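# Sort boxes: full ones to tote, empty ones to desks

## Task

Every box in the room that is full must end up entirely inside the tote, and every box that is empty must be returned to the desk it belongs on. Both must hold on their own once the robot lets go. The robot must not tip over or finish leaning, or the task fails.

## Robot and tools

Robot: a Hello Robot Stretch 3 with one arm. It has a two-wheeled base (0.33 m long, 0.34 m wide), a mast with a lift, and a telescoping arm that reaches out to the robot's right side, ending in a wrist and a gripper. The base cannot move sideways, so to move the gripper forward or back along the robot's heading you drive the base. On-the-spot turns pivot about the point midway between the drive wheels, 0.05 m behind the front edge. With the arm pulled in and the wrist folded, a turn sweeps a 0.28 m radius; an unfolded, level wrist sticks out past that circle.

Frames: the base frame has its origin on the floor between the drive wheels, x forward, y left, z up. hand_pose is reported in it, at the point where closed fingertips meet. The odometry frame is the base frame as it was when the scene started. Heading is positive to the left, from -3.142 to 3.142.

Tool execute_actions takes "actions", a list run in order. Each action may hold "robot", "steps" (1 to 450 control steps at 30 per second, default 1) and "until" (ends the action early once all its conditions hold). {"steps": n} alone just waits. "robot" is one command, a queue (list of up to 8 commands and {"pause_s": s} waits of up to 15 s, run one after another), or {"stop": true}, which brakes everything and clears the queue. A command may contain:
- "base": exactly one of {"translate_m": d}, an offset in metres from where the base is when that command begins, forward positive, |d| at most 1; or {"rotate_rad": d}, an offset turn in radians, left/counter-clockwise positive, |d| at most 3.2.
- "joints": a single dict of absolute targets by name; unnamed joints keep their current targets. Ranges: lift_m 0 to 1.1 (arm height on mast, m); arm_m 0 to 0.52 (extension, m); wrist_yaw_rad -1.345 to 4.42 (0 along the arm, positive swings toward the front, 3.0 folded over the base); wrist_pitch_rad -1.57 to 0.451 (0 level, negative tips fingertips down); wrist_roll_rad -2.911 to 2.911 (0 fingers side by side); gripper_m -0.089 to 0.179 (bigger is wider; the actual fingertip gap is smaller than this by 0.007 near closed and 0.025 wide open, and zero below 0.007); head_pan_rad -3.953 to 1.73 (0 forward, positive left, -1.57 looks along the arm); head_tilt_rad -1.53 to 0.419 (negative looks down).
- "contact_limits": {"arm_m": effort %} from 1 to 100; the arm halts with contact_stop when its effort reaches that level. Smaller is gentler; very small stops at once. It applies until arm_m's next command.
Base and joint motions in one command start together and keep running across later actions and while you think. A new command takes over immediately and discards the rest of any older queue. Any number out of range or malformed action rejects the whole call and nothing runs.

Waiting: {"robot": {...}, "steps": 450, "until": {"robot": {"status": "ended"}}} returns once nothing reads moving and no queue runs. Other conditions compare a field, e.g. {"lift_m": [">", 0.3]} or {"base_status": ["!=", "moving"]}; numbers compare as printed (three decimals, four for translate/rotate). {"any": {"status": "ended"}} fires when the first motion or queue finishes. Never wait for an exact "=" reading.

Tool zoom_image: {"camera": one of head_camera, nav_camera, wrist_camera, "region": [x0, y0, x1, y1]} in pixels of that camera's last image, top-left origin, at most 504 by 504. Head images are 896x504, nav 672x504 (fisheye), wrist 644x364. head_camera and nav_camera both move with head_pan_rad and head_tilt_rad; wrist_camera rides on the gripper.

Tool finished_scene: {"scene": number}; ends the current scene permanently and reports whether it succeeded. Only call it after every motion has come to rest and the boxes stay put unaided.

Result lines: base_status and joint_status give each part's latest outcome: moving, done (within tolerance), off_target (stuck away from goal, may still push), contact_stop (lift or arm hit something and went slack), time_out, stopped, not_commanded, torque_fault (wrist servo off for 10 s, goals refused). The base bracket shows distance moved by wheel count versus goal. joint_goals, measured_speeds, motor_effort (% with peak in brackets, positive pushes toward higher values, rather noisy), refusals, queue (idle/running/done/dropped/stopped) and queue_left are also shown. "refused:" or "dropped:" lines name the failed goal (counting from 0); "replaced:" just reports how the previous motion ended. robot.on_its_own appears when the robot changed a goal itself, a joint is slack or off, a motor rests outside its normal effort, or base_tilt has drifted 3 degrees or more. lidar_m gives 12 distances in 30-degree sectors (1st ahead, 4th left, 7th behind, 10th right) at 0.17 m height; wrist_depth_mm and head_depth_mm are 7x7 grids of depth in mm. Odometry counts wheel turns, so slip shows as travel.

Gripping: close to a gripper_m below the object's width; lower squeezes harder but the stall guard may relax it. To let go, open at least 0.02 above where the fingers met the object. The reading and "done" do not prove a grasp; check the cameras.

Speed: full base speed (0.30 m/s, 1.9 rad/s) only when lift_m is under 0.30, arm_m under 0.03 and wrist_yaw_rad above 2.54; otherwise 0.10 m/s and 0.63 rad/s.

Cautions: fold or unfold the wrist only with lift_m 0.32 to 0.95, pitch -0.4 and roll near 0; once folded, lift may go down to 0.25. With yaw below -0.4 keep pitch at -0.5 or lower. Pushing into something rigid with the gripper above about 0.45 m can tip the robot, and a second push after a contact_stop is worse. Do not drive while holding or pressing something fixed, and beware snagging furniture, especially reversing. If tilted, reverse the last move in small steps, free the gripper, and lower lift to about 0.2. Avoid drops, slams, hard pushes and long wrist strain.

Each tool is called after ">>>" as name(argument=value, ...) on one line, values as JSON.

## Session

>>> execute_actions(actions=[])

Scene clock: 0.00 s.
robot.base_odometry: x=+0.000 y=+0.000 heading=+0.000 (m, m, rad; robot's odometry frame)
robot.turned_by_wheels: +0.000 (rad since the last result)
robot.turned_by_imu: +0.000 (rad since the last result)
robot.base_tilt: forward=+0.4 right=+0.2 (deg)
robot.lidar_m: 1.06 1.16 1.76 2.23 0.83 0.67 0.66 0.72 1.10 0.99 0.96 1.07
robot.head_depth_mm: 953 958 966 972 979 984 995 / 965 976 979 992 997 1007 1012 / 988 994 1005 1010 1018 1026 1035 / 1008 1016 1020 1033 1040 1050 1055 / 1025 1035 1041 1054 1063 1072 1081 / 1049 1057 1066 1075 1083 1092 1104 / 1065 1073 1086 1099 1111 1114 1127
robot.base_status: not_commanded
robot.joint_positions: lift_m=+0.488 arm_m=+0.002 wrist_yaw_rad=+3.041 wrist_pitch_rad=-0.570 wrist_roll_rad=-0.018 gripper_m=+0.037 head_pan_rad=+0.012 head_tilt_rad=-0.002
robot.joint_goals: lift_m=+0.488 arm_m=+0.002 wrist_yaw_rad=+3.041 wrist_pitch_rad=-0.570 wrist_roll_rad=-0.018 gripper_m=+0.037 head_pan_rad=+0.012 head_tilt_rad=-0.002
robot.joint_status: lift_m=not_commanded arm_m=not_commanded wrist_yaw_rad=not_commanded wrist_pitch_rad=not_commanded wrist_roll_rad=not_commanded gripper_m=not_commanded head_pan_rad=not_commanded head_tilt_rad=not_commanded
robot.measured_speeds: translate_m=+0.000 rotate_rad=+0.000 lift_m=+0.000 arm_m=+0.000 wrist_yaw_rad=+0.000 wrist_pitch_rad=+0.000 wrist_roll_rad=+0.000 head_pan_rad=+0.000 head_tilt_rad=+0.000
robot: refusals=0 queue=idle queue_left=0
robot.motor_effort: left_wheel=-1 right_wheel=-1 lift_m=+25 arm_m=+0 wrist_yaw_rad=+0 wrist_pitch_rad=+6 wrist_roll_rad=+1 gripper_m=+0 head_pan_rad=+0 head_tilt_rad=+3 (%)
robot.hand_pose: x=-0.0009 y=+0.0548 z=+0.4679 quat_wxyz=(+0.232, +0.681, +0.167, +0.674) (m; robot's base frame)
robot.wrist_depth_mm: 684 889 - - - - - / 677 922 - - - - - / 664 892 - - - - 928 / 685 872 943 858 834 832 818 / 646 784 752 749 722 696 678 / 648 702 678 639 623 607 591 / 613 598 613 - 563 545 531
pictures: head_camera (sideways: a quarter turn clockwise sets it upright), nav_camera (sideways: a quarter turn counterclockwise sets it upright), wrist_camera
Images, in order (width x height): head_camera 896x504, nav_camera 672x504, wrist_camera 644x364.

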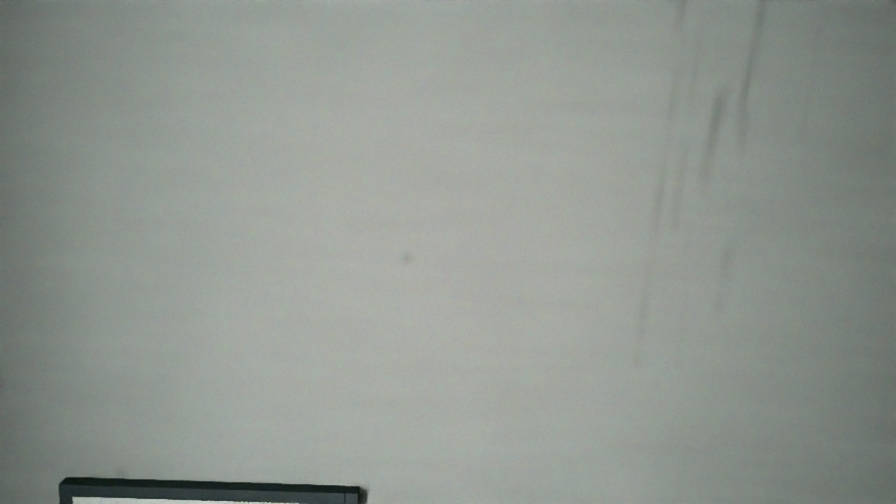

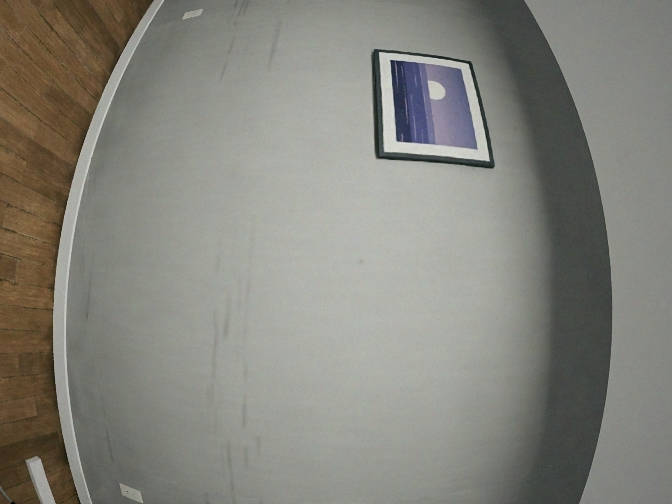

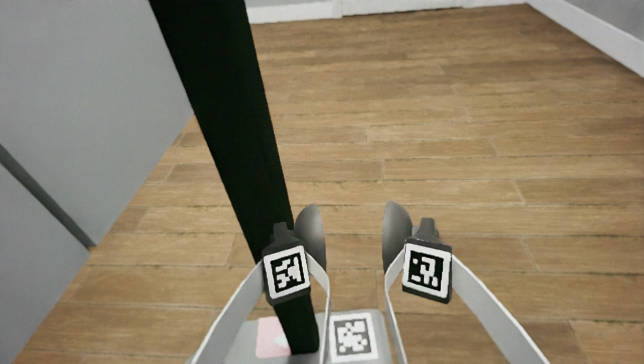

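>>> execute_actions(actions=[{"robot":{"joints":{"head_pan_rad":-1.5,"head_tilt_rad":-0.45,"wrist_pitch_rad":-0.4}},"steps":300,"until":{"robot":{"status":"ended"}}}])

>>> execute_actions(actions=[{"robot":{"joints":{"head_pan_rad":-3.0,"head_tilt_rad":-0.45}},"steps":300,"until":{"robot":{"status":"ended"}}}])

>>> execute_actions(actions=[{"robot":{"joints":{"head_pan_rad":1.6,"head_tilt_rad":-0.45}},"steps":300,"until":{"robot":{"status":"ended"}}}])

Scene clock: 4.03 s.
robot.base_odometry: x=+0.000 y=+0.000 heading=+0.000 (m, m, rad; robot's odometry frame)
robot.turned_by_wheels: +0.000 (rad since the last result)
robot.turned_by_imu: +0.001 (rad since the last result)
robot.base_tilt: forward=+0.4 right=+0.2 (deg)
robot.lidar_m: 1.06 1.16 1.77 2.23 0.83 0.67 0.66 0.72 1.10 0.99 0.96 1.08
robot.head_depth_mm: 1225 1315 1114 779 1685 1627 1364 / 1254 1353 1110 818 1738 1621 1362 / 1284 1384 1104 815 1803 1625 1356 / 1320 1425 1101 855 1820 1575 1353 / 1354 1466 1092 1345 1248 1606 1347 / 1389 1499 1084 1341 1241 1548 1333 / 1425 1532 1077 1425 1478 1556 1346
robot.base_status: not_commanded
robot.joint_positions: lift_m=+0.488 arm_m=+0.002 wrist_yaw_rad=+3.041 wrist_pitch_rad=-0.420 wrist_roll_rad=-0.018 gripper_m=+0.037 head_pan_rad=-1.493 head_tilt_rad=-0.444
robot.joint_goals: lift_m=+0.488 arm_m=+0.002 wrist_yaw_rad=+3.041 wrist_pitch_rad=-0.400 wrist_roll_rad=-0.018 gripper_m=+0.037 head_pan_rad=-1.500 head_tilt_rad=-0.450
robot.joint_status: lift_m=not_commanded arm_m=not_commanded wrist_yaw_rad=not_commanded wrist_pitch_rad=done wrist_roll_rad=not_commanded gripper_m=not_commanded head_pan_rad=done head_tilt_rad=done
robot.measured_speeds: translate_m=+0.000 rotate_rad=+0.000 lift_m=+0.000 arm_m=+0.000 wrist_yaw_rad=+0.000 wrist_pitch_rad=+0.000 wrist_roll_rad=+0.000 head_pan_rad=+0.000 head_tilt_rad=+0.000
robot: refusals=0 queue=done queue_left=0
robot.motor_effort: left_wheel=-1(1) right_wheel=-1(1) lift_m=+25(25) arm_m=+1(1) wrist_yaw_rad=+1(1) wrist_pitch_rad=+9(9) wrist_roll_rad=+1(1) gripper_m=-1(1) head_pan_rad=-3(27) head_tilt_rad=-3(34) (%)
robot.hand_pose: x=+0.0013 y=+0.0761 z=+0.4999 quat_wxyz=(+0.181, +0.692, +0.114, +0.690) (m; robot's base frame)
robot.wrist_depth_mm: 675 871 - - - - - / 676 865 - - - - - / 665 903 - - - - - / 666 909 - - - - 997 / 680 846 902 858 844 820 787 / 659 784 747 703 682 683 683 / 628 655 651 631 615 594 588
pictures: head_camera (sideways: a quarter turn clockwise sets it upright), nav_camera (sideways: a quarter turn counterclockwise sets it upright), wrist_camera
Images, in order (width x height): head_camera 896x504, nav_camera 672x504, wrist_camera 644x364.

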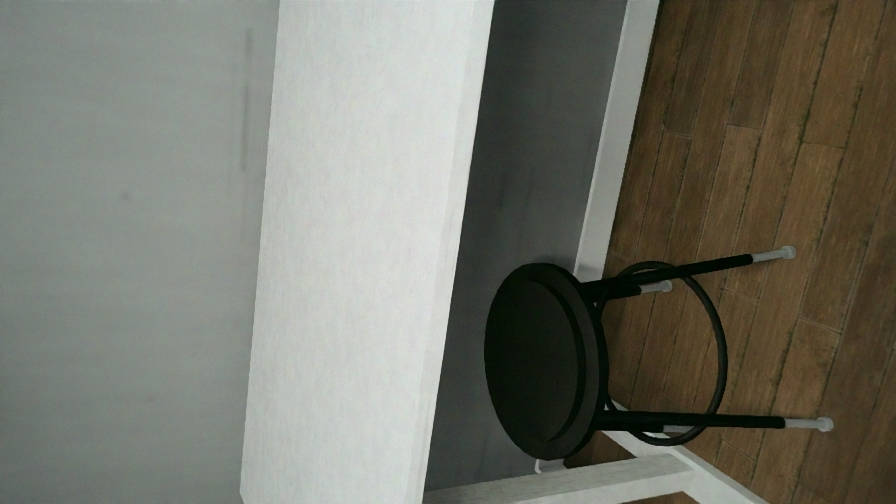

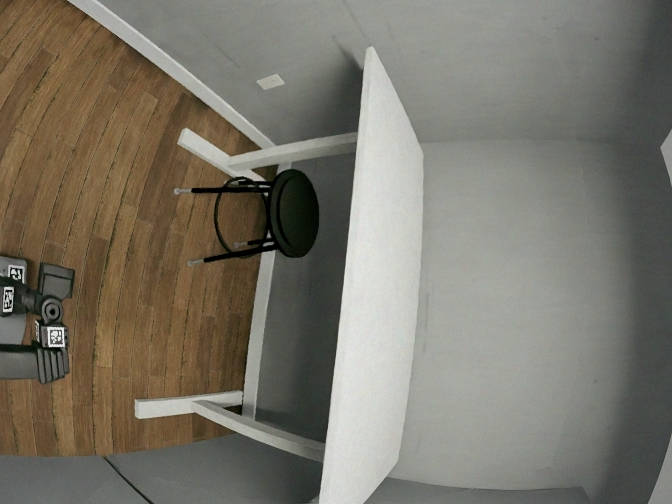

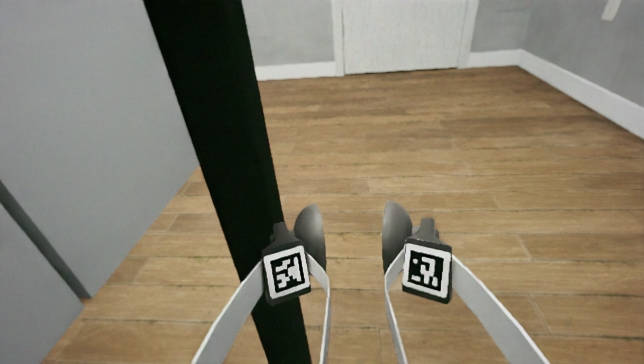

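Scene clock: 5.37 s.
robot.base_odometry: x=+0.000 y=+0.000 heading=+0.000 (m, m, rad; robot's odometry frame)
robot.turned_by_wheels: +0.000 (rad since the last result)
robot.turned_by_imu: +0.000 (rad since the last result)
robot.base_tilt: forward=+0.4 right=+0.2 (deg)
robot.lidar_m: 1.06 1.16 1.77 2.23 0.84 0.67 0.66 0.72 1.10 0.99 0.96 1.08
robot.head_depth_mm: 532 571 616 666 728 802 890 / 549 589 636 692 761 842 939 / 566 609 660 720 793 878 991 / 583 631 686 752 830 925 1048 / 604 654 711 784 867 979 1114 / 624 679 743 819 915 1035 1190 / 648 705 776 860 970 1103 1258
robot.base_status: not_commanded
robot.joint_positions: lift_m=+0.488 arm_m=+0.002 wrist_yaw_rad=+3.041 wrist_pitch_rad=-0.420 wrist_roll_rad=-0.018 gripper_m=+0.037 head_pan_rad=-2.993 head_tilt_rad=-0.444
robot.joint_goals: lift_m=+0.488 arm_m=+0.002 wrist_yaw_rad=+3.041 wrist_pitch_rad=-0.400 wrist_roll_rad=-0.018 gripper_m=+0.037 head_pan_rad=-3.000 head_tilt_rad=-0.450
robot.joint_status: lift_m=not_commanded arm_m=not_commanded wrist_yaw_rad=not_commanded wrist_pitch_rad=done wrist_roll_rad=not_commanded gripper_m=not_commanded head_pan_rad=done head_tilt_rad=done
robot.measured_speeds: translate_m=+0.000 rotate_rad=+0.000 lift_m=+0.000 arm_m=+0.000 wrist_yaw_rad=+0.000 wrist_pitch_rad=+0.000 wrist_roll_rad=+0.000 head_pan_rad=+0.000 head_tilt_rad=+0.000
robot: refusals=0 queue=done queue_left=0
robot.motor_effort: left_wheel=-1(1) right_wheel=-1(1) lift_m=+25(25) arm_m=+0(1) wrist_yaw_rad=+0(1) wrist_pitch_rad=+9(9) wrist_roll_rad=+0(1) gripper_m=+0(0) head_pan_rad=-2(27) head_tilt_rad=-2(3) (%)
robot.hand_pose: x=+0.0013 y=+0.0761 z=+0.4999 quat_wxyz=(+0.181, +0.692, +0.114, +0.690) (m; robot's base frame)
robot.wrist_depth_mm: 678 838 - - - - - / 665 851 - - - - - / 670 903 - - - - - / 670 926 - - - - 934 / 670 869 886 877 855 812 774 / 665 764 760 723 687 663 672 / 644 656 647 633 619 591 583
pictures: head_camera (sideways: a quarter turn clockwise sets it upright), nav_camera (sideways: a quarter turn counterclockwise sets it upright), wrist_camera
Images, in order (width x height): head_camera 896x504, nav_camera 672x504, wrist_camera 644x364.

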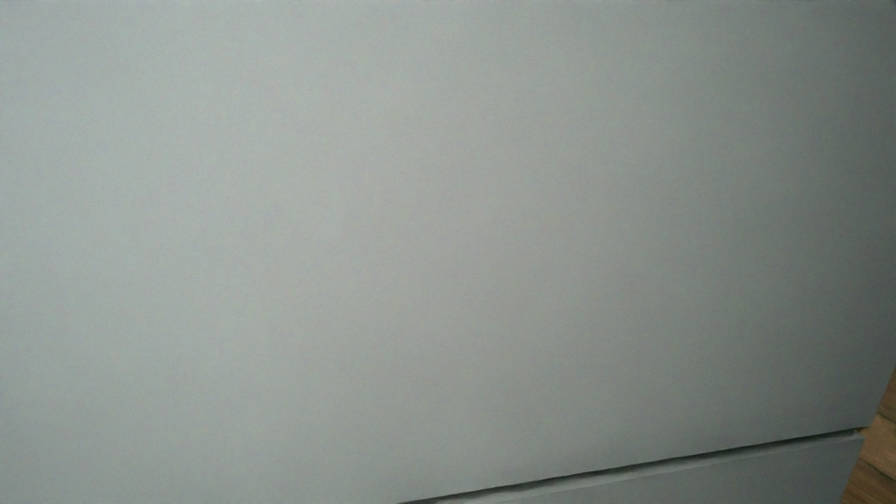

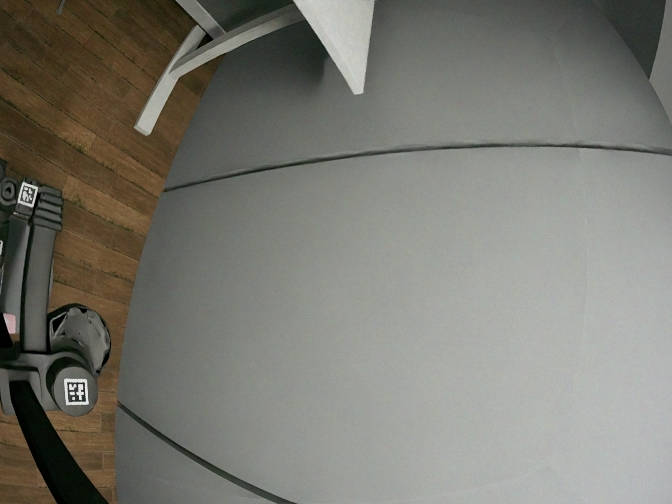

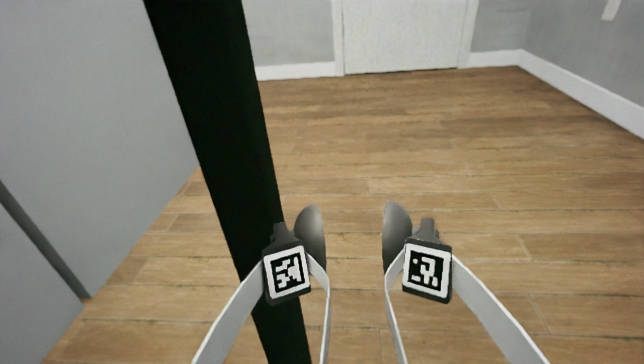

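Scene clock: 8.13 s.
robot.base_odometry: x=+0.000 y=+0.000 heading=+0.000 (m, m, rad; robot's odometry frame)
robot.turned_by_wheels: +0.000 (rad since the last result)
robot.turned_by_imu: +0.000 (rad since the last result)
robot.base_tilt: forward=+0.3 right=+0.2 (deg)
robot.lidar_m: 1.06 1.16 1.77 2.23 0.84 0.67 0.66 0.72 1.10 0.99 0.96 1.07
robot.head_depth_mm: 1843 1974 2132 2313 2037 1628 1357 / 1873 2013 2176 2358 2022 1620 1354 / 1922 2086 2230 2413 2035 1618 1351 / 1968 2121 2302 2467 2013 1621 1353 / 2002 2157 2352 2543 2003 1618 1347 / 2045 2212 2384 2517 1942 1619 1343 / 2031 1254 1304 1365 1432 1512 1376
robot.base_status: not_commanded
robot.joint_positions: lift_m=+0.488 arm_m=+0.002 wrist_yaw_rad=+3.041 wrist_pitch_rad=-0.420 wrist_roll_rad=-0.018 gripper_m=+0.037 head_pan_rad=+1.593 head_tilt_rad=-0.444
robot.joint_goals: lift_m=+0.488 arm_m=+0.002 wrist_yaw_rad=+3.041 wrist_pitch_rad=-0.400 wrist_roll_rad=-0.018 gripper_m=+0.037 head_pan_rad=+1.600 head_tilt_rad=-0.450
robot.joint_status: lift_m=not_commanded arm_m=not_commanded wrist_yaw_rad=not_commanded wrist_pitch_rad=done wrist_roll_rad=not_commanded gripper_m=not_commanded head_pan_rad=done head_tilt_rad=done
robot.measured_speeds: translate_m=+0.000 rotate_rad=+0.000 lift_m=+0.000 arm_m=+0.000 wrist_yaw_rad=+0.000 wrist_pitch_rad=+0.000 wrist_roll_rad=+0.000 head_pan_rad=+0.000 head_tilt_rad=+0.000
robot: refusals=0 queue=done queue_left=0
robot.motor_effort: left_wheel=-1(1) right_wheel=-1(1) lift_m=+25(25) arm_m=+0(0) wrist_yaw_rad=+0(0) wrist_pitch_rad=+9(9) wrist_roll_rad=+1(1) gripper_m=+0(0) head_pan_rad=+2(27) head_tilt_rad=-3(3) (%)
robot.hand_pose: x=+0.0013 y=+0.0761 z=+0.4999 quat_wxyz=(+0.181, +0.692, +0.114, +0.690) (m; robot's base frame)
robot.wrist_depth_mm: 652 882 - - - - - / 659 889 - - - - - / 659 906 - - - - - / 650 904 - - - - 963 / 661 847 927 862 868 801 774 / 662 767 753 703 684 703 682 / 631 663 654 619 609 590 576
pictures: head_camera (sideways: a quarter turn clockwise sets it upright), nav_camera (sideways: a quarter turn counterclockwise sets it upright), wrist_camera
Images, in order (width x height): head_camera 896x504, nav_camera 672x504, wrist_camera 644x364.

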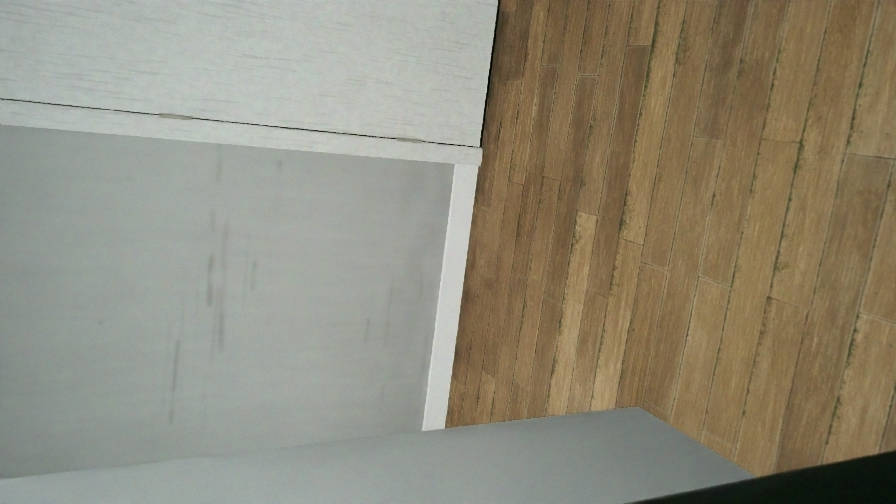

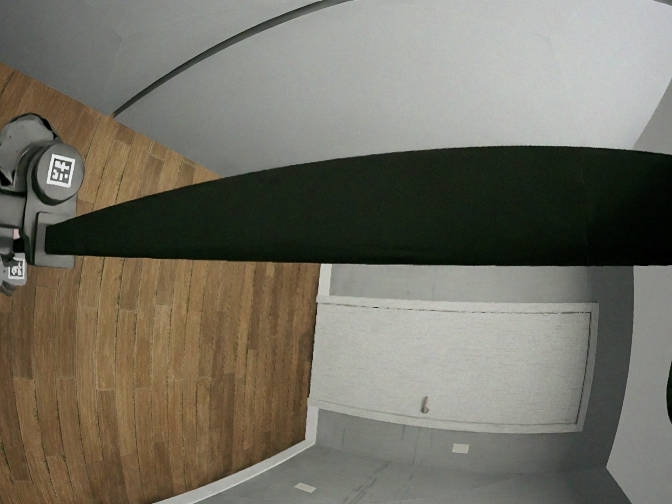

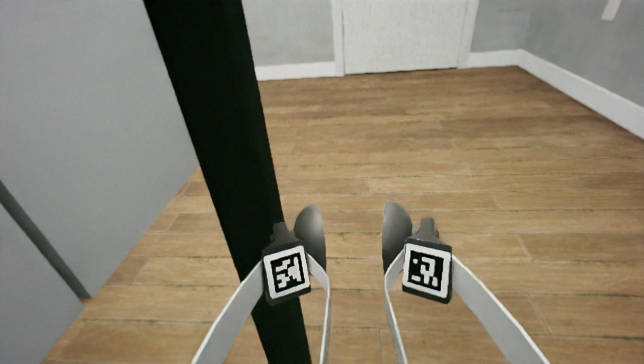

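>>> execute_actions(actions=[{"robot":[{"joints":{"lift_m":0.27,"arm_m":0.0,"head_pan_rad":0.0,"head_tilt_rad":-0.5},"base":{"rotate_rad":1.69}},{"base":{"translate_m":0.95}},{"base":{"translate_m":0.87}},{"base":{"rotate_rad":1.32}}],"steps":450,"until":{"robot":{"status":"ended"}}}])

Scene clock: 34.13 s.
robot.base_odometry: x=-0.216 y=+1.807 heading=+3.010 (m, m, rad; robot's odometry frame)
robot.turned_by_wheels: +3.010 (rad since the last result)
robot.turned_by_imu: +2.972 (rad since the last result)
robot.base_tilt: forward=-0.1 right=+0.3 (deg)
robot.lidar_m: 1.85 0.66 0.51 0.84 2.17 1.57 1.50 0.70 0.52 0.50 0.52 0.71
robot.head_depth_mm: 2092 2008 1963 1897 1790 1541 1309 / 2732 2934 2971 2444 1910 1548 1310 / 2750 3023 3169 2447 1895 1549 1311 / 2746 3024 3203 2448 1905 1548 1309 / 2774 2910 3172 2435 1894 1550 1307 / 2784 2923 3214 2425 1886 1550 1305 / 2788 2952 3231 2431 1889 1543 1298
robot.base_status: moving (rotate_rad +1.3198 of +1.3200)
robot.joint_positions: lift_m=+0.270 arm_m=+0.002 wrist_yaw_rad=+3.041 wrist_pitch_rad=-0.419 wrist_roll_rad=-0.018 gripper_m=+0.037 head_pan_rad=+0.007 head_tilt_rad=-0.495
robot.joint_goals: lift_m=+0.270 arm_m=+0.000 wrist_yaw_rad=+3.041 wrist_pitch_rad=-0.400 wrist_roll_rad=-0.018 gripper_m=+0.037 head_pan_rad=+0.000 head_tilt_rad=-0.500
robot.joint_status: lift_m=done arm_m=done wrist_yaw_rad=not_commanded wrist_pitch_rad=done wrist_roll_rad=not_commanded gripper_m=not_commanded head_pan_rad=done head_tilt_rad=done
robot.measured_speeds: translate_m=+0.000 rotate_rad=+0.000 lift_m=+0.000 arm_m=+0.000 wrist_yaw_rad=+0.000 wrist_pitch_rad=+0.000 wrist_roll_rad=+0.000 head_pan_rad=+0.000 head_tilt_rad=+0.000
robot: refusals=0 queue=running queue_left=0
robot.motor_effort: left_wheel=-4(9) right_wheel=+3(12) lift_m=+16(28) arm_m=+1(5) wrist_yaw_rad=+0(0) wrist_pitch_rad=+8(9) wrist_roll_rad=+1(1) gripper_m=+0(0) head_pan_rad=-2(27) head_tilt_rad=-3(10) (%)
robot.hand_pose: x=+0.0013 y=+0.0763 z=+0.2829 quat_wxyz=(+0.181, +0.692, +0.114, +0.690) (m; robot's base frame)
robot.wrist_depth_mm: - - - - 671 453 470 / - - - - 694 501 502 / - - - 945 724 550 562 / 810 782 - 699 649 601 613 / 646 622 611 566 560 530 516 / 523 515 516 - 442 456 443 / 450 - - - 406 392 386
pictures: head_camera (sideways: a quarter turn clockwise sets it upright), nav_camera (sideways: a quarter turn counterclockwise sets it upright), wrist_camera
Images, in order (width x height): head_camera 896x504, nav_camera 672x504, wrist_camera 644x364.

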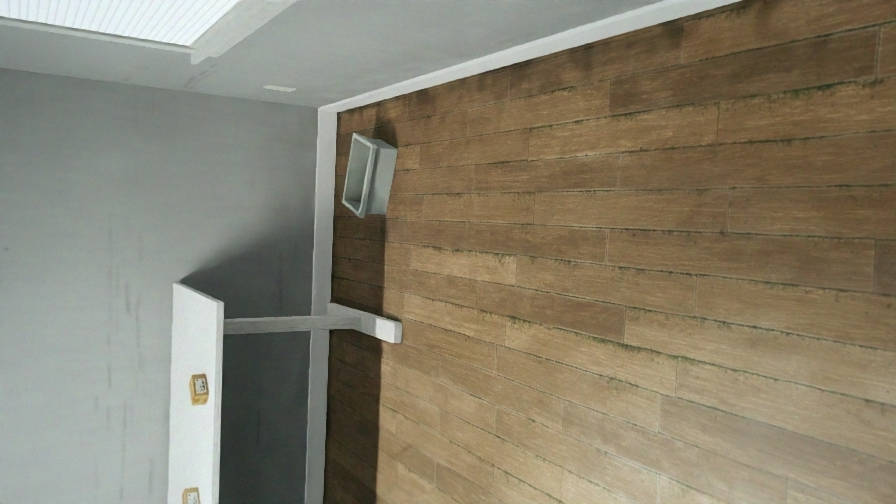

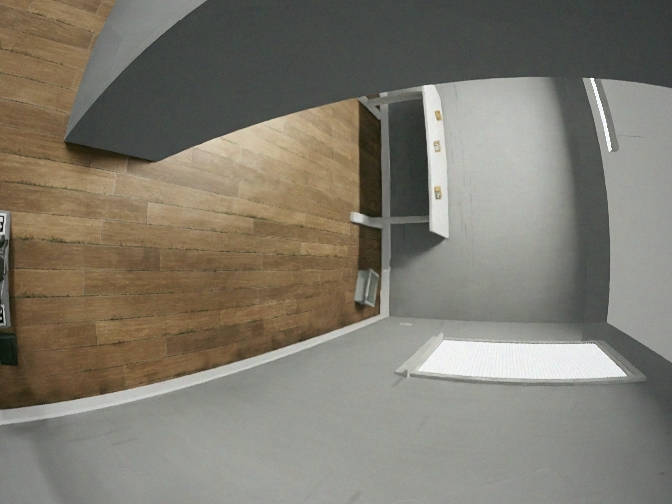

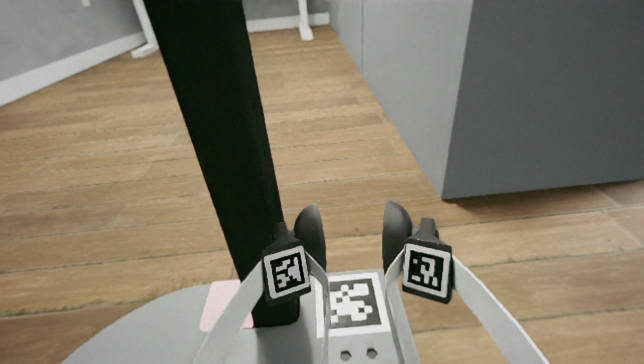

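>>> execute_actions(actions=[{"robot":[{"base":{"translate_m":1.0},"joints":{"head_pan_rad":0.6,"head_tilt_rad":-0.45}},{"base":{"translate_m":0.6}}],"steps":450,"until":{"robot":{"status":"ended"}}}])

Scene clock: 56.47 s.
robot.base_odometry: x=-1.802 y=+2.018 heading=+3.010 (m, m, rad; robot's odometry frame)
robot.turned_by_wheels: +0.000 (rad since the last result)
robot.turned_by_imu: +0.004 (rad since the last result)
robot.base_tilt: forward=+0.3 right=+0.2 (deg)
robot.lidar_m: 1.66 1.29 2.07 2.89 1.67 1.02 1.92 0.69 0.50 0.48 0.50 0.68
robot.head_depth_mm: 1466 1563 1622 1311 1874 1605 1347 / 1552 1658 1709 1184 1810 1599 1346 / 1647 1781 1739 1230 1981 1604 1345 / 1761 1894 1726 1369 1982 1594 1336 / 1892 2045 1719 2306 1981 1589 1335 / 2022 2202 1712 2403 1972 1595 1330 / 2176 2393 1710 2284 1967 1587 1332
robot.base_status: done (translate_m +0.6000 of +0.6000)
robot.joint_positions: lift_m=+0.270 arm_m=+0.002 wrist_yaw_rad=+3.041 wrist_pitch_rad=-0.419 wrist_roll_rad=-0.018 gripper_m=+0.037 head_pan_rad=+0.593 head_tilt_rad=-0.457
robot.joint_goals: lift_m=+0.270 arm_m=+0.000 wrist_yaw_rad=+3.041 wrist_pitch_rad=-0.400 wrist_roll_rad=-0.018 gripper_m=+0.037 head_pan_rad=+0.600 head_tilt_rad=-0.450
robot.joint_status: lift_m=done arm_m=done wrist_yaw_rad=not_commanded wrist_pitch_rad=done wrist_roll_rad=not_commanded gripper_m=not_commanded head_pan_rad=done head_tilt_rad=done
robot.measured_speeds: translate_m=+0.000 rotate_rad=+0.000 lift_m=+0.000 arm_m=+0.000 wrist_yaw_rad=+0.000 wrist_pitch_rad=+0.000 wrist_roll_rad=+0.000 head_pan_rad=+0.000 head_tilt_rad=+0.000
robot: refusals=0 queue=done queue_left=0
robot.motor_effort: left_wheel=-3(8) right_wheel=+3(11) lift_m=+16(16) arm_m=+1(0) wrist_yaw_rad=+0(0) wrist_pitch_rad=+8(8) wrist_roll_rad=+1(0) gripper_m=+0(0) head_pan_rad=+2(24) head_tilt_rad=+4(12) (%)
robot.hand_pose: x=+0.0013 y=+0.0763 z=+0.2829 quat_wxyz=(+0.181, +0.692, +0.114, +0.690) (m; robot's base frame)
robot.wrist_depth_mm: - - - - - - - / - - - - - - - / - - - 937 893 829 810 / 804 766 - 696 679 634 624 / 629 621 602 559 579 538 519 / 529 511 522 - 450 449 445 / 454 - - - 395 390 386
pictures: head_camera (sideways: a quarter turn clockwise sets it upright), nav_camera (sideways: a quarter turn counterclockwise sets it upright), wrist_camera
Images, in order (width x height): head_camera 896x504, nav_camera 672x504, wrist_camera 644x364.

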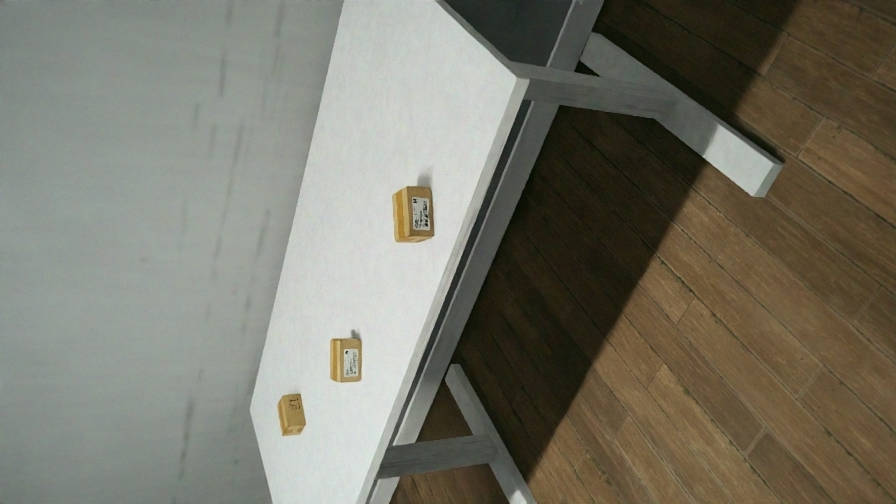

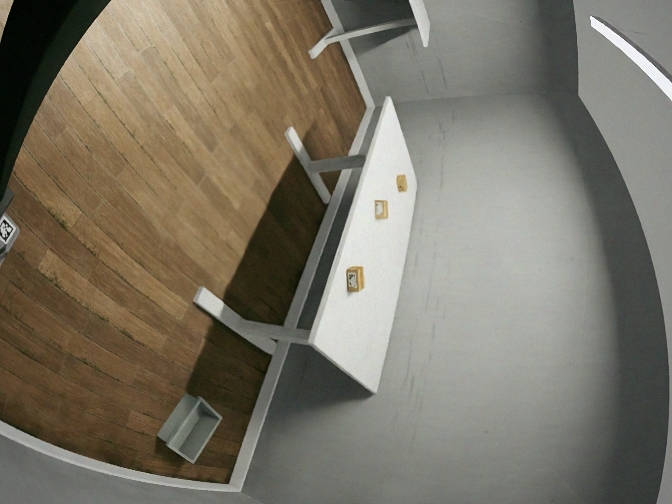

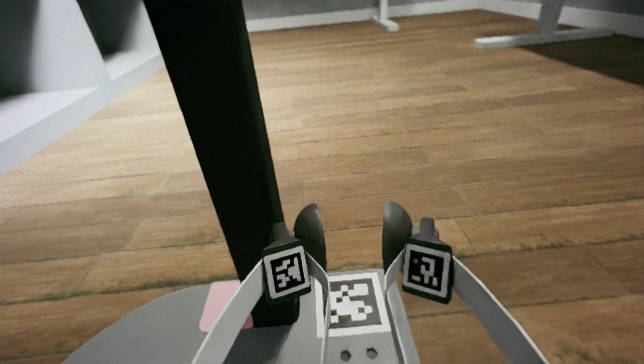

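>>> execute_actions(actions=[{"robot":[{"base":{"translate_m":0.45}},{"base":{"rotate_rad":1.555},"joints":{"head_pan_rad":-0.9,"head_tilt_rad":-0.7}},{"joints":{"lift_m":0.36}},{"joints":{"wrist_yaw_rad":1.6,"gripper_m":0.17},"base":{"translate_m":0.2}},{"joints":{"lift_m":0.88},"base":{"translate_m":0.37}},{"joints":{"wrist_yaw_rad":0.64,"wrist_pitch_rad":-0.85,"arm_m":0.1}}],"steps":450,"until":{"robot":{"status":"ended"}}},{"steps":300,"until":{"robot":{"status":"ended"}}}])

Scene clock: 95.47 s.
robot.base_odometry: x=-2.332 y=+1.513 heading=-1.719 (m, m, rad; robot's odometry frame)
robot.turned_by_wheels: +1.555 (rad since the last result)
robot.turned_by_imu: +1.536 (rad since the last result)
robot.base_tilt: forward=+0.3 right=+0.2 (deg)
robot.lidar_m: 2.27 2.21 1.59 1.37 1.54 1.09 1.04 1.07 1.25 0.75 1.22 1.34
robot.head_depth_mm: 1109 1204 1036 836 699 640 1191 / 1178 1265 1036 834 699 1310 1186 / 1265 1318 1034 836 735 1353 1180 / 1367 1365 1038 835 1504 1349 1187 / 1483 1362 1034 837 1570 1351 1187 / 1607 1368 1037 912 1571 1353 1187 / 1776 1366 1038 1774 1563 1348 1187
robot.base_status: done (translate_m +0.3700 of +0.3700)
robot.joint_positions: lift_m=+0.880 arm_m=+0.100 wrist_yaw_rad=+0.643 wrist_pitch_rad=-0.858 wrist_roll_rad=-0.018 gripper_m=+0.170 head_pan_rad=-0.893 head_tilt_rad=-0.691
robot.joint_goals: lift_m=+0.880 arm_m=+0.100 wrist_yaw_rad=+0.640 wrist_pitch_rad=-0.850 wrist_roll_rad=-0.018 gripper_m=+0.170 head_pan_rad=-0.900 head_tilt_rad=-0.700
robot.joint_status: lift_m=done arm_m=done wrist_yaw_rad=done wrist_pitch_rad=done wrist_roll_rad=not_commanded gripper_m=done head_pan_rad=done head_tilt_rad=done
robot.measured_speeds: translate_m=+0.000 rotate_rad=+0.000 lift_m=+0.000 arm_m=+0.000 wrist_yaw_rad=+0.000 wrist_pitch_rad=+0.000 wrist_roll_rad=+0.000 head_pan_rad=+0.000 head_tilt_rad=+0.000
robot: refusals=0 queue=done queue_left=0
robot.motor_effort: left_wheel=-4(10) right_wheel=+3(13) lift_m=+35(36) arm_m=+4(5) wrist_yaw_rad=-2(1) wrist_pitch_rad=+3(9) wrist_roll_rad=+1(0) gripper_m=-1(98) head_pan_rad=-3(27) head_tilt_rad=-5(27) (%)
robot.hand_pose: x=+0.0680 y=-0.3644 z=+0.8087 quat_wxyz=(+0.708, +0.483, -0.511, -0.072) (m; robot's base frame)
robot.wrist_depth_mm: 476 444 429 402 391 385 362 / - 391 370 359 279 333 323 / - - 336 324 261 291 293 / - - - 294 278 275 264 / - - - - 256 251 245 / - - 904 933 865 230 - / 922 903 874 817 818 795 210
pictures: head_camera (sideways: a quarter turn clockwise sets it upright), nav_camera (sideways: a quarter turn counterclockwise sets it upright), wrist_camera
Images, in order (width x height): head_camera 896x504, nav_camera 672x504, wrist_camera 644x364.

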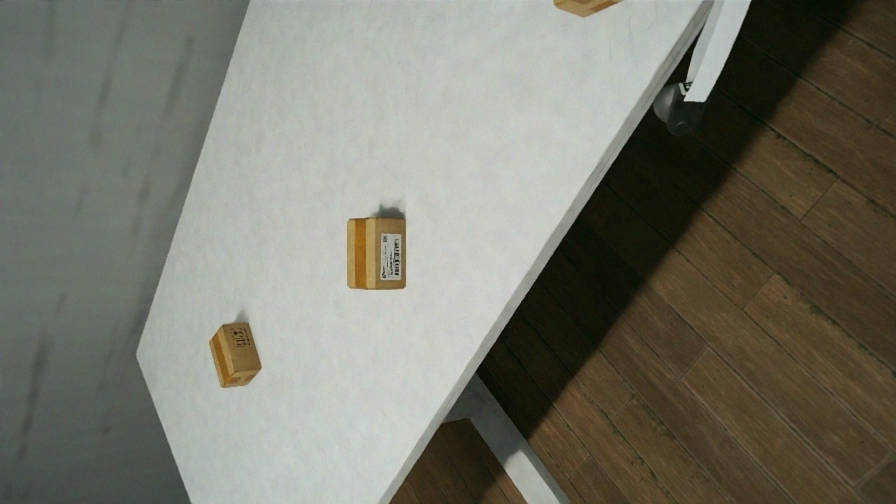

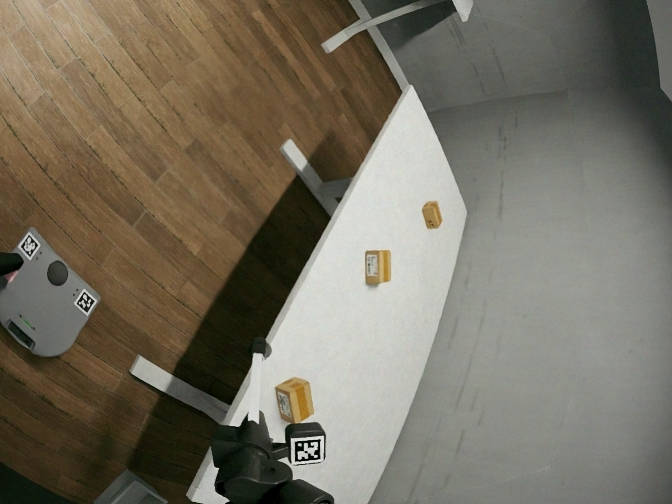

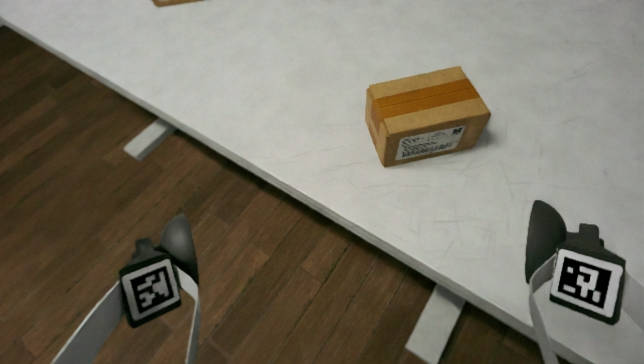

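>>> zoom_image(camera="wrist_camera", region=[320, 40, 530, 190])

Region (320, 40, 530, 190) of wrist_camera's 644x364 image, scaled by 2.400; it fills the top 360 rows of this view, and the rest is white.

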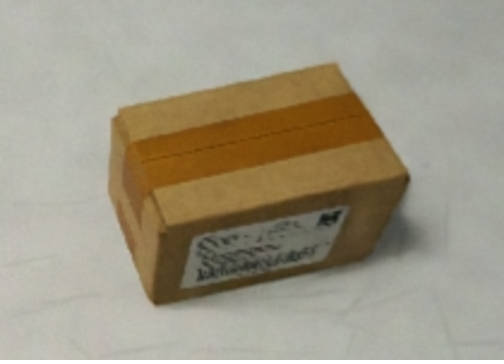

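>>> execute_actions(actions=[{"robot":{"joints":{"wrist_yaw_rad":0.80,"arm_m":0.272,"lift_m":0.868,"head_pan_rad":-1.45,"head_tilt_rad":-0.9}},"steps":300,"until":{"robot":{"status":"ended"}}}])

Scene clock: 109.80 s.
robot.base_odometry: x=-2.332 y=+1.513 heading=-1.719 (m, m, rad; robot's odometry frame)
robot.turned_by_wheels: +0.000 (rad since the last result)
robot.turned_by_imu: +0.001 (rad since the last result)
robot.base_tilt: forward=+0.4 right=+0.2 (deg)
robot.lidar_m: 2.26 2.21 1.59 1.38 1.54 1.09 1.04 1.07 1.25 0.75 1.22 1.34
robot.head_depth_mm: 1056 - 755 685 1355 1234 1118 / 1064 953 - 687 1359 1224 1126 / 1066 982 776 690 1377 1237 1139 / 1085 932 802 691 1380 1242 1134 / 1099 937 795 704 1385 1243 1125 / 1110 939 797 722 1388 1244 1129 / 1112 941 800 722 1397 1253 1129
robot.base_status: done (translate_m +0.3700 of +0.3700)
robot.joint_positions: lift_m=+0.868 arm_m=+0.272 wrist_yaw_rad=+0.798 wrist_pitch_rad=-0.859 wrist_roll_rad=-0.018 gripper_m=+0.170 head_pan_rad=-1.443 head_tilt_rad=-0.889
robot.joint_goals: lift_m=+0.868 arm_m=+0.272 wrist_yaw_rad=+0.800 wrist_pitch_rad=-0.850 wrist_roll_rad=-0.018 gripper_m=+0.170 head_pan_rad=-1.450 head_tilt_rad=-0.900
robot.joint_status: lift_m=done arm_m=done wrist_yaw_rad=done wrist_pitch_rad=done wrist_roll_rad=not_commanded gripper_m=done head_pan_rad=done head_tilt_rad=done
robot.measured_speeds: translate_m=+0.000 rotate_rad=+0.000 lift_m=+0.000 arm_m=+0.000 wrist_yaw_rad=+0.000 wrist_pitch_rad=+0.000 wrist_roll_rad=+0.000 head_pan_rad=+0.000 head_tilt_rad=+0.000
robot: refusals=0 queue=done queue_left=0
robot.motor_effort: left_wheel=-4(4) right_wheel=+3(3) lift_m=+16(36) arm_m=+3(10) wrist_yaw_rad=+2(2) wrist_pitch_rad=+4(4) wrist_roll_rad=+0(1) gripper_m=+1(1) head_pan_rad=-2(24) head_tilt_rad=-6(25) (%)
robot.hand_pose: x=+0.0853 y=-0.5209 z=+0.7974 quat_wxyz=(+0.711, +0.521, -0.471, -0.017) (m; robot's base frame)
robot.wrist_depth_mm: 451 404 409 391 373 358 346 / 385 371 355 345 331 317 310 / 348 328 318 305 294 285 278 / - 292 283 275 266 262 253 / - 272 259 198 233 236 234 / - - 233 185 219 219 - / 875 869 217 212 208 203 197
pictures: head_camera (sideways: a quarter turn clockwise sets it upright), nav_camera (sideways: a quarter turn counterclockwise sets it upright), wrist_camera
Images, in order (width x height): head_camera 896x504, nav_camera 672x504, wrist_camera 644x364.

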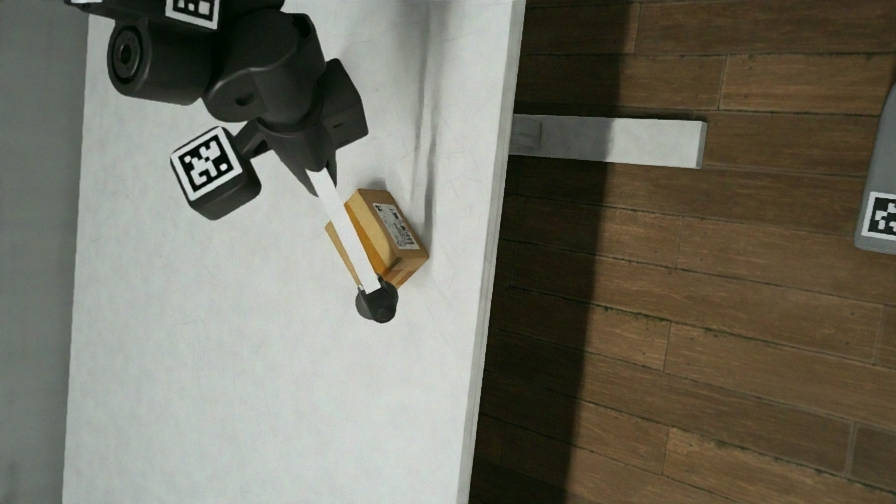

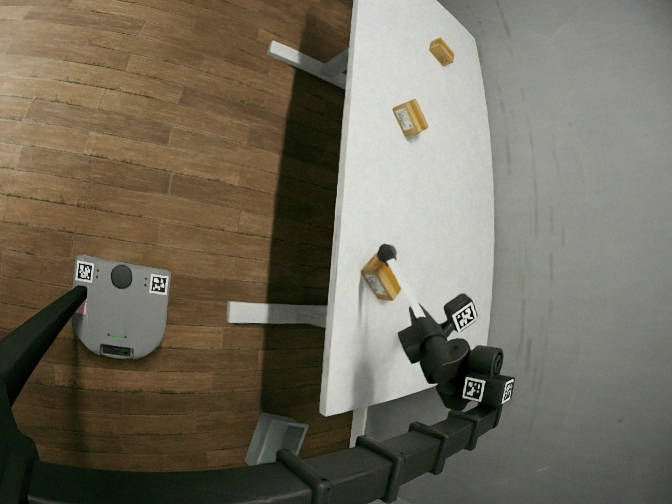

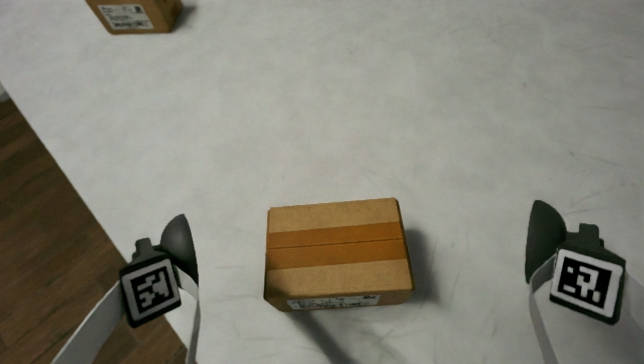

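>>> execute_actions(actions=[{"robot":[{"base":{"translate_m":0.017}},{"joints":{"lift_m":0.812}}],"steps":300,"until":{"robot":{"status":"ended"}}}])

Scene clock: 115.90 s.
robot.base_odometry: x=-2.335 y=+1.496 heading=-1.719 (m, m, rad; robot's odometry frame)
robot.turned_by_wheels: +0.000 (rad since the last result)
robot.turned_by_imu: +0.001 (rad since the last result)
robot.base_tilt: forward=+0.4 right=+0.2 (deg)
robot.lidar_m: 2.25 2.19 1.58 1.38 1.57 1.11 1.06 1.09 1.25 0.75 1.22 1.33
robot.head_depth_mm: 1057 977 - 685 1353 1232 1118 / 1061 952 - 673 1346 1221 1121 / 1066 931 776 689 1384 1237 1137 / 1082 933 795 690 1386 1240 1135 / 1098 936 795 704 1385 1241 1131 / 1105 936 798 720 1389 1245 1130 / 1115 944 799 722 1388 1245 1128
robot.base_status: done (translate_m +0.0170 of +0.0170)
robot.joint_positions: lift_m=+0.812 arm_m=+0.272 wrist_yaw_rad=+0.798 wrist_pitch_rad=-0.859 wrist_roll_rad=-0.018 gripper_m=+0.170 head_pan_rad=-1.443 head_tilt_rad=-0.889
robot.joint_goals: lift_m=+0.812 arm_m=+0.272 wrist_yaw_rad=+0.800 wrist_pitch_rad=-0.850 wrist_roll_rad=-0.018 gripper_m=+0.170 head_pan_rad=-1.450 head_tilt_rad=-0.900
robot.joint_status: lift_m=done arm_m=done wrist_yaw_rad=done wrist_pitch_rad=done wrist_roll_rad=not_commanded gripper_m=done head_pan_rad=done head_tilt_rad=done
robot.measured_speeds: translate_m=+0.000 rotate_rad=+0.000 lift_m=+0.000 arm_m=+0.000 wrist_yaw_rad=+0.000 wrist_pitch_rad=+0.000 wrist_roll_rad=+0.000 head_pan_rad=+0.000 head_tilt_rad=+0.000
robot: refusals=0 queue=done queue_left=0
robot.motor_effort: left_wheel=-3(6) right_wheel=+3(8) lift_m=+16(18) arm_m=+3(3) wrist_yaw_rad=+2(2) wrist_pitch_rad=+4(3) wrist_roll_rad=+1(1) gripper_m=+0(2) head_pan_rad=-3(2) head_tilt_rad=-6(6) (%)
robot.hand_pose: x=+0.0853 y=-0.5209 z=+0.7414 quat_wxyz=(+0.711, +0.521, -0.471, -0.017) (m; robot's base frame)
robot.wrist_depth_mm: 341 325 313 292 289 272 266 / 296 282 272 263 255 245 234 / 259 250 244 236 229 218 212 / 240 224 216 153 151 199 194 / - 205 196 139 135 183 179 / 892 - 178 130 128 166 - / 858 173 168 162 160 156 151
pictures: head_camera (sideways: a quarter turn clockwise sets it upright), nav_camera (sideways: a quarter turn counterclockwise sets it upright), wrist_camera
Images, in order (width x height): head_camera 896x504, nav_camera 672x504, wrist_camera 644x364.

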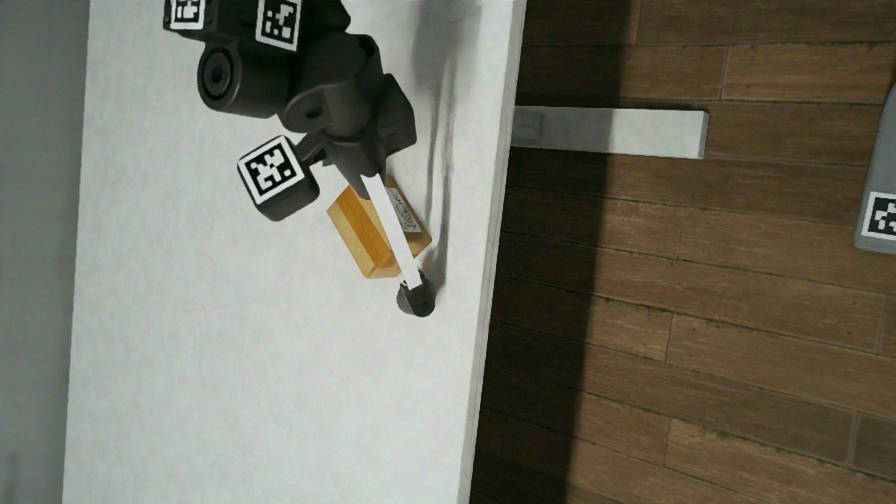

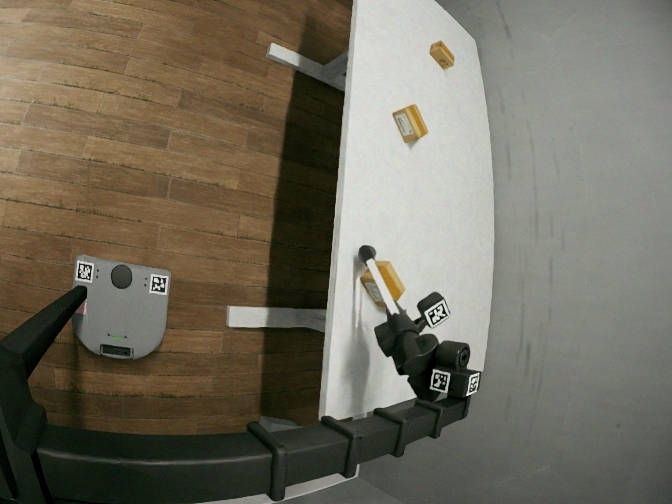

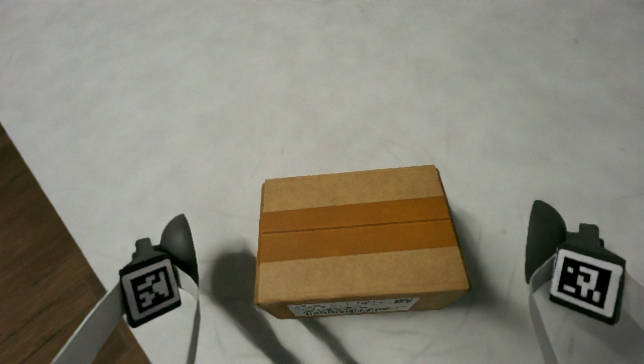

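>>> execute_actions(actions=[{"robot":[{"joints":{"lift_m":0.810,"gripper_m":0.046}},{"joints":{"lift_m":0.845}},{"pause_s":0.5}],"steps":300,"until":{"robot":{"status":"ended"}}}])

Scene clock: 121.27 s.
robot.base_odometry: x=-2.335 y=+1.496 heading=-1.719 (m, m, rad; robot's odometry frame)
robot.turned_by_wheels: +0.000 (rad since the last result)
robot.turned_by_imu: +0.001 (rad since the last result)
robot.base_tilt: forward=+0.4 right=+0.3 (deg)
robot.lidar_m: 2.25 2.20 1.58 1.38 1.56 1.11 1.06 1.09 1.25 0.75 1.23 1.33
robot.head_depth_mm: 1055 - 755 684 1358 1234 1121 / 1061 958 - 686 1337 1222 1124 / 1066 956 742 689 1381 1238 1140 / 1085 935 801 689 1385 1248 1139 / 1099 937 796 705 1388 1243 1131 / 1107 940 797 721 1389 1245 1131 / 1116 942 800 720 1395 1247 1132
robot.base_status: done (translate_m +0.0170 of +0.0170)
robot.joint_positions: lift_m=+0.845 arm_m=+0.272 wrist_yaw_rad=+0.798 wrist_pitch_rad=-0.859 wrist_roll_rad=-0.018 gripper_m=+0.047 head_pan_rad=-1.443 head_tilt_rad=-0.889
robot.joint_goals: lift_m=+0.845 arm_m=+0.272 wrist_yaw_rad=+0.800 wrist_pitch_rad=-0.850 wrist_roll_rad=-0.018 gripper_m=+0.046 head_pan_rad=-1.450 head_tilt_rad=-0.900
robot.joint_status: lift_m=done arm_m=done wrist_yaw_rad=done wrist_pitch_rad=done wrist_roll_rad=not_commanded gripper_m=done head_pan_rad=done head_tilt_rad=done
robot.measured_speeds: translate_m=+0.000 rotate_rad=+0.000 lift_m=+0.000 arm_m=+0.000 wrist_yaw_rad=+0.000 wrist_pitch_rad=+0.000 wrist_roll_rad=+0.000 head_pan_rad=+0.000 head_tilt_rad=+0.000
robot: refusals=0 queue=done queue_left=0
robot.motor_effort: left_wheel=-4(3) right_wheel=+3(3) lift_m=+35(34) arm_m=+3(3) wrist_yaw_rad=+2(2) wrist_pitch_rad=+4(4) wrist_roll_rad=+1(1) gripper_m=-23(99) head_pan_rad=-3(2) head_tilt_rad=-6(6) (%)
robot.hand_pose: x=+0.0852 y=-0.5209 z=+0.7734 quat_wxyz=(+0.711, +0.521, -0.471, -0.017) (m; robot's base frame)
robot.wrist_depth_mm: 400 373 365 349 339 319 307 / 345 331 323 304 298 290 276 / 315 294 283 273 265 256 249 / - 264 255 149 146 233 227 / - 242 230 137 133 215 209 / 920 226 135 129 127 193 193 / 880 854 196 190 186 183 178
pictures: head_camera (sideways: a quarter turn clockwise sets it upright), nav_camera (sideways: a quarter turn counterclockwise sets it upright), wrist_camera
Images, in order (width x height): head_camera 896x504, nav_camera 672x504, wrist_camera 644x364.

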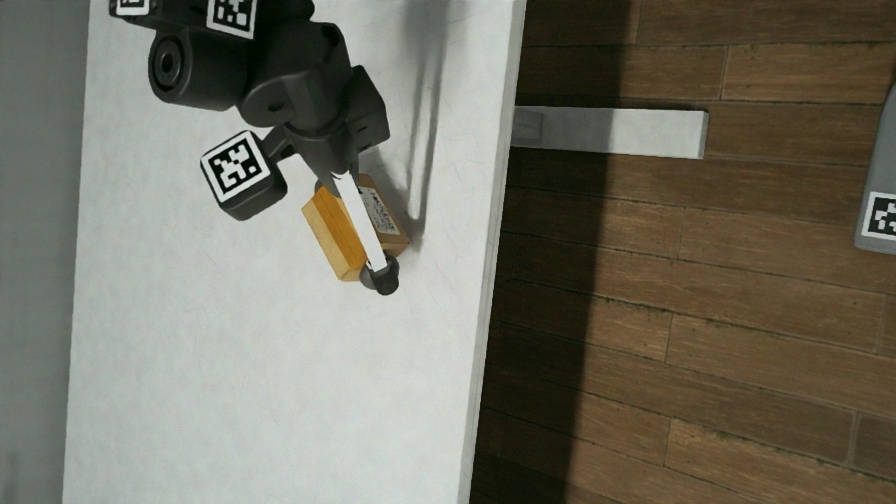

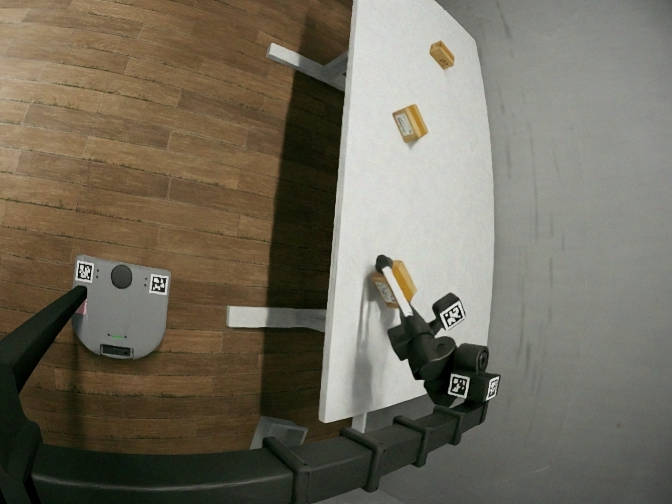

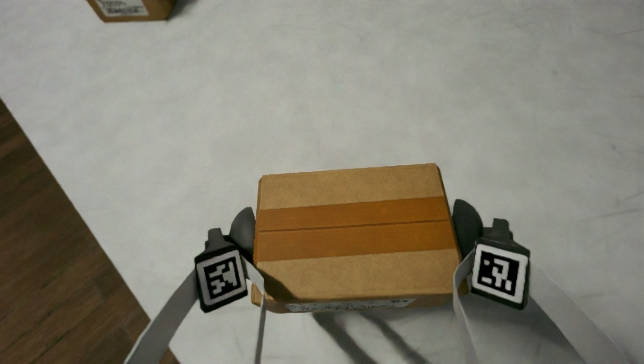

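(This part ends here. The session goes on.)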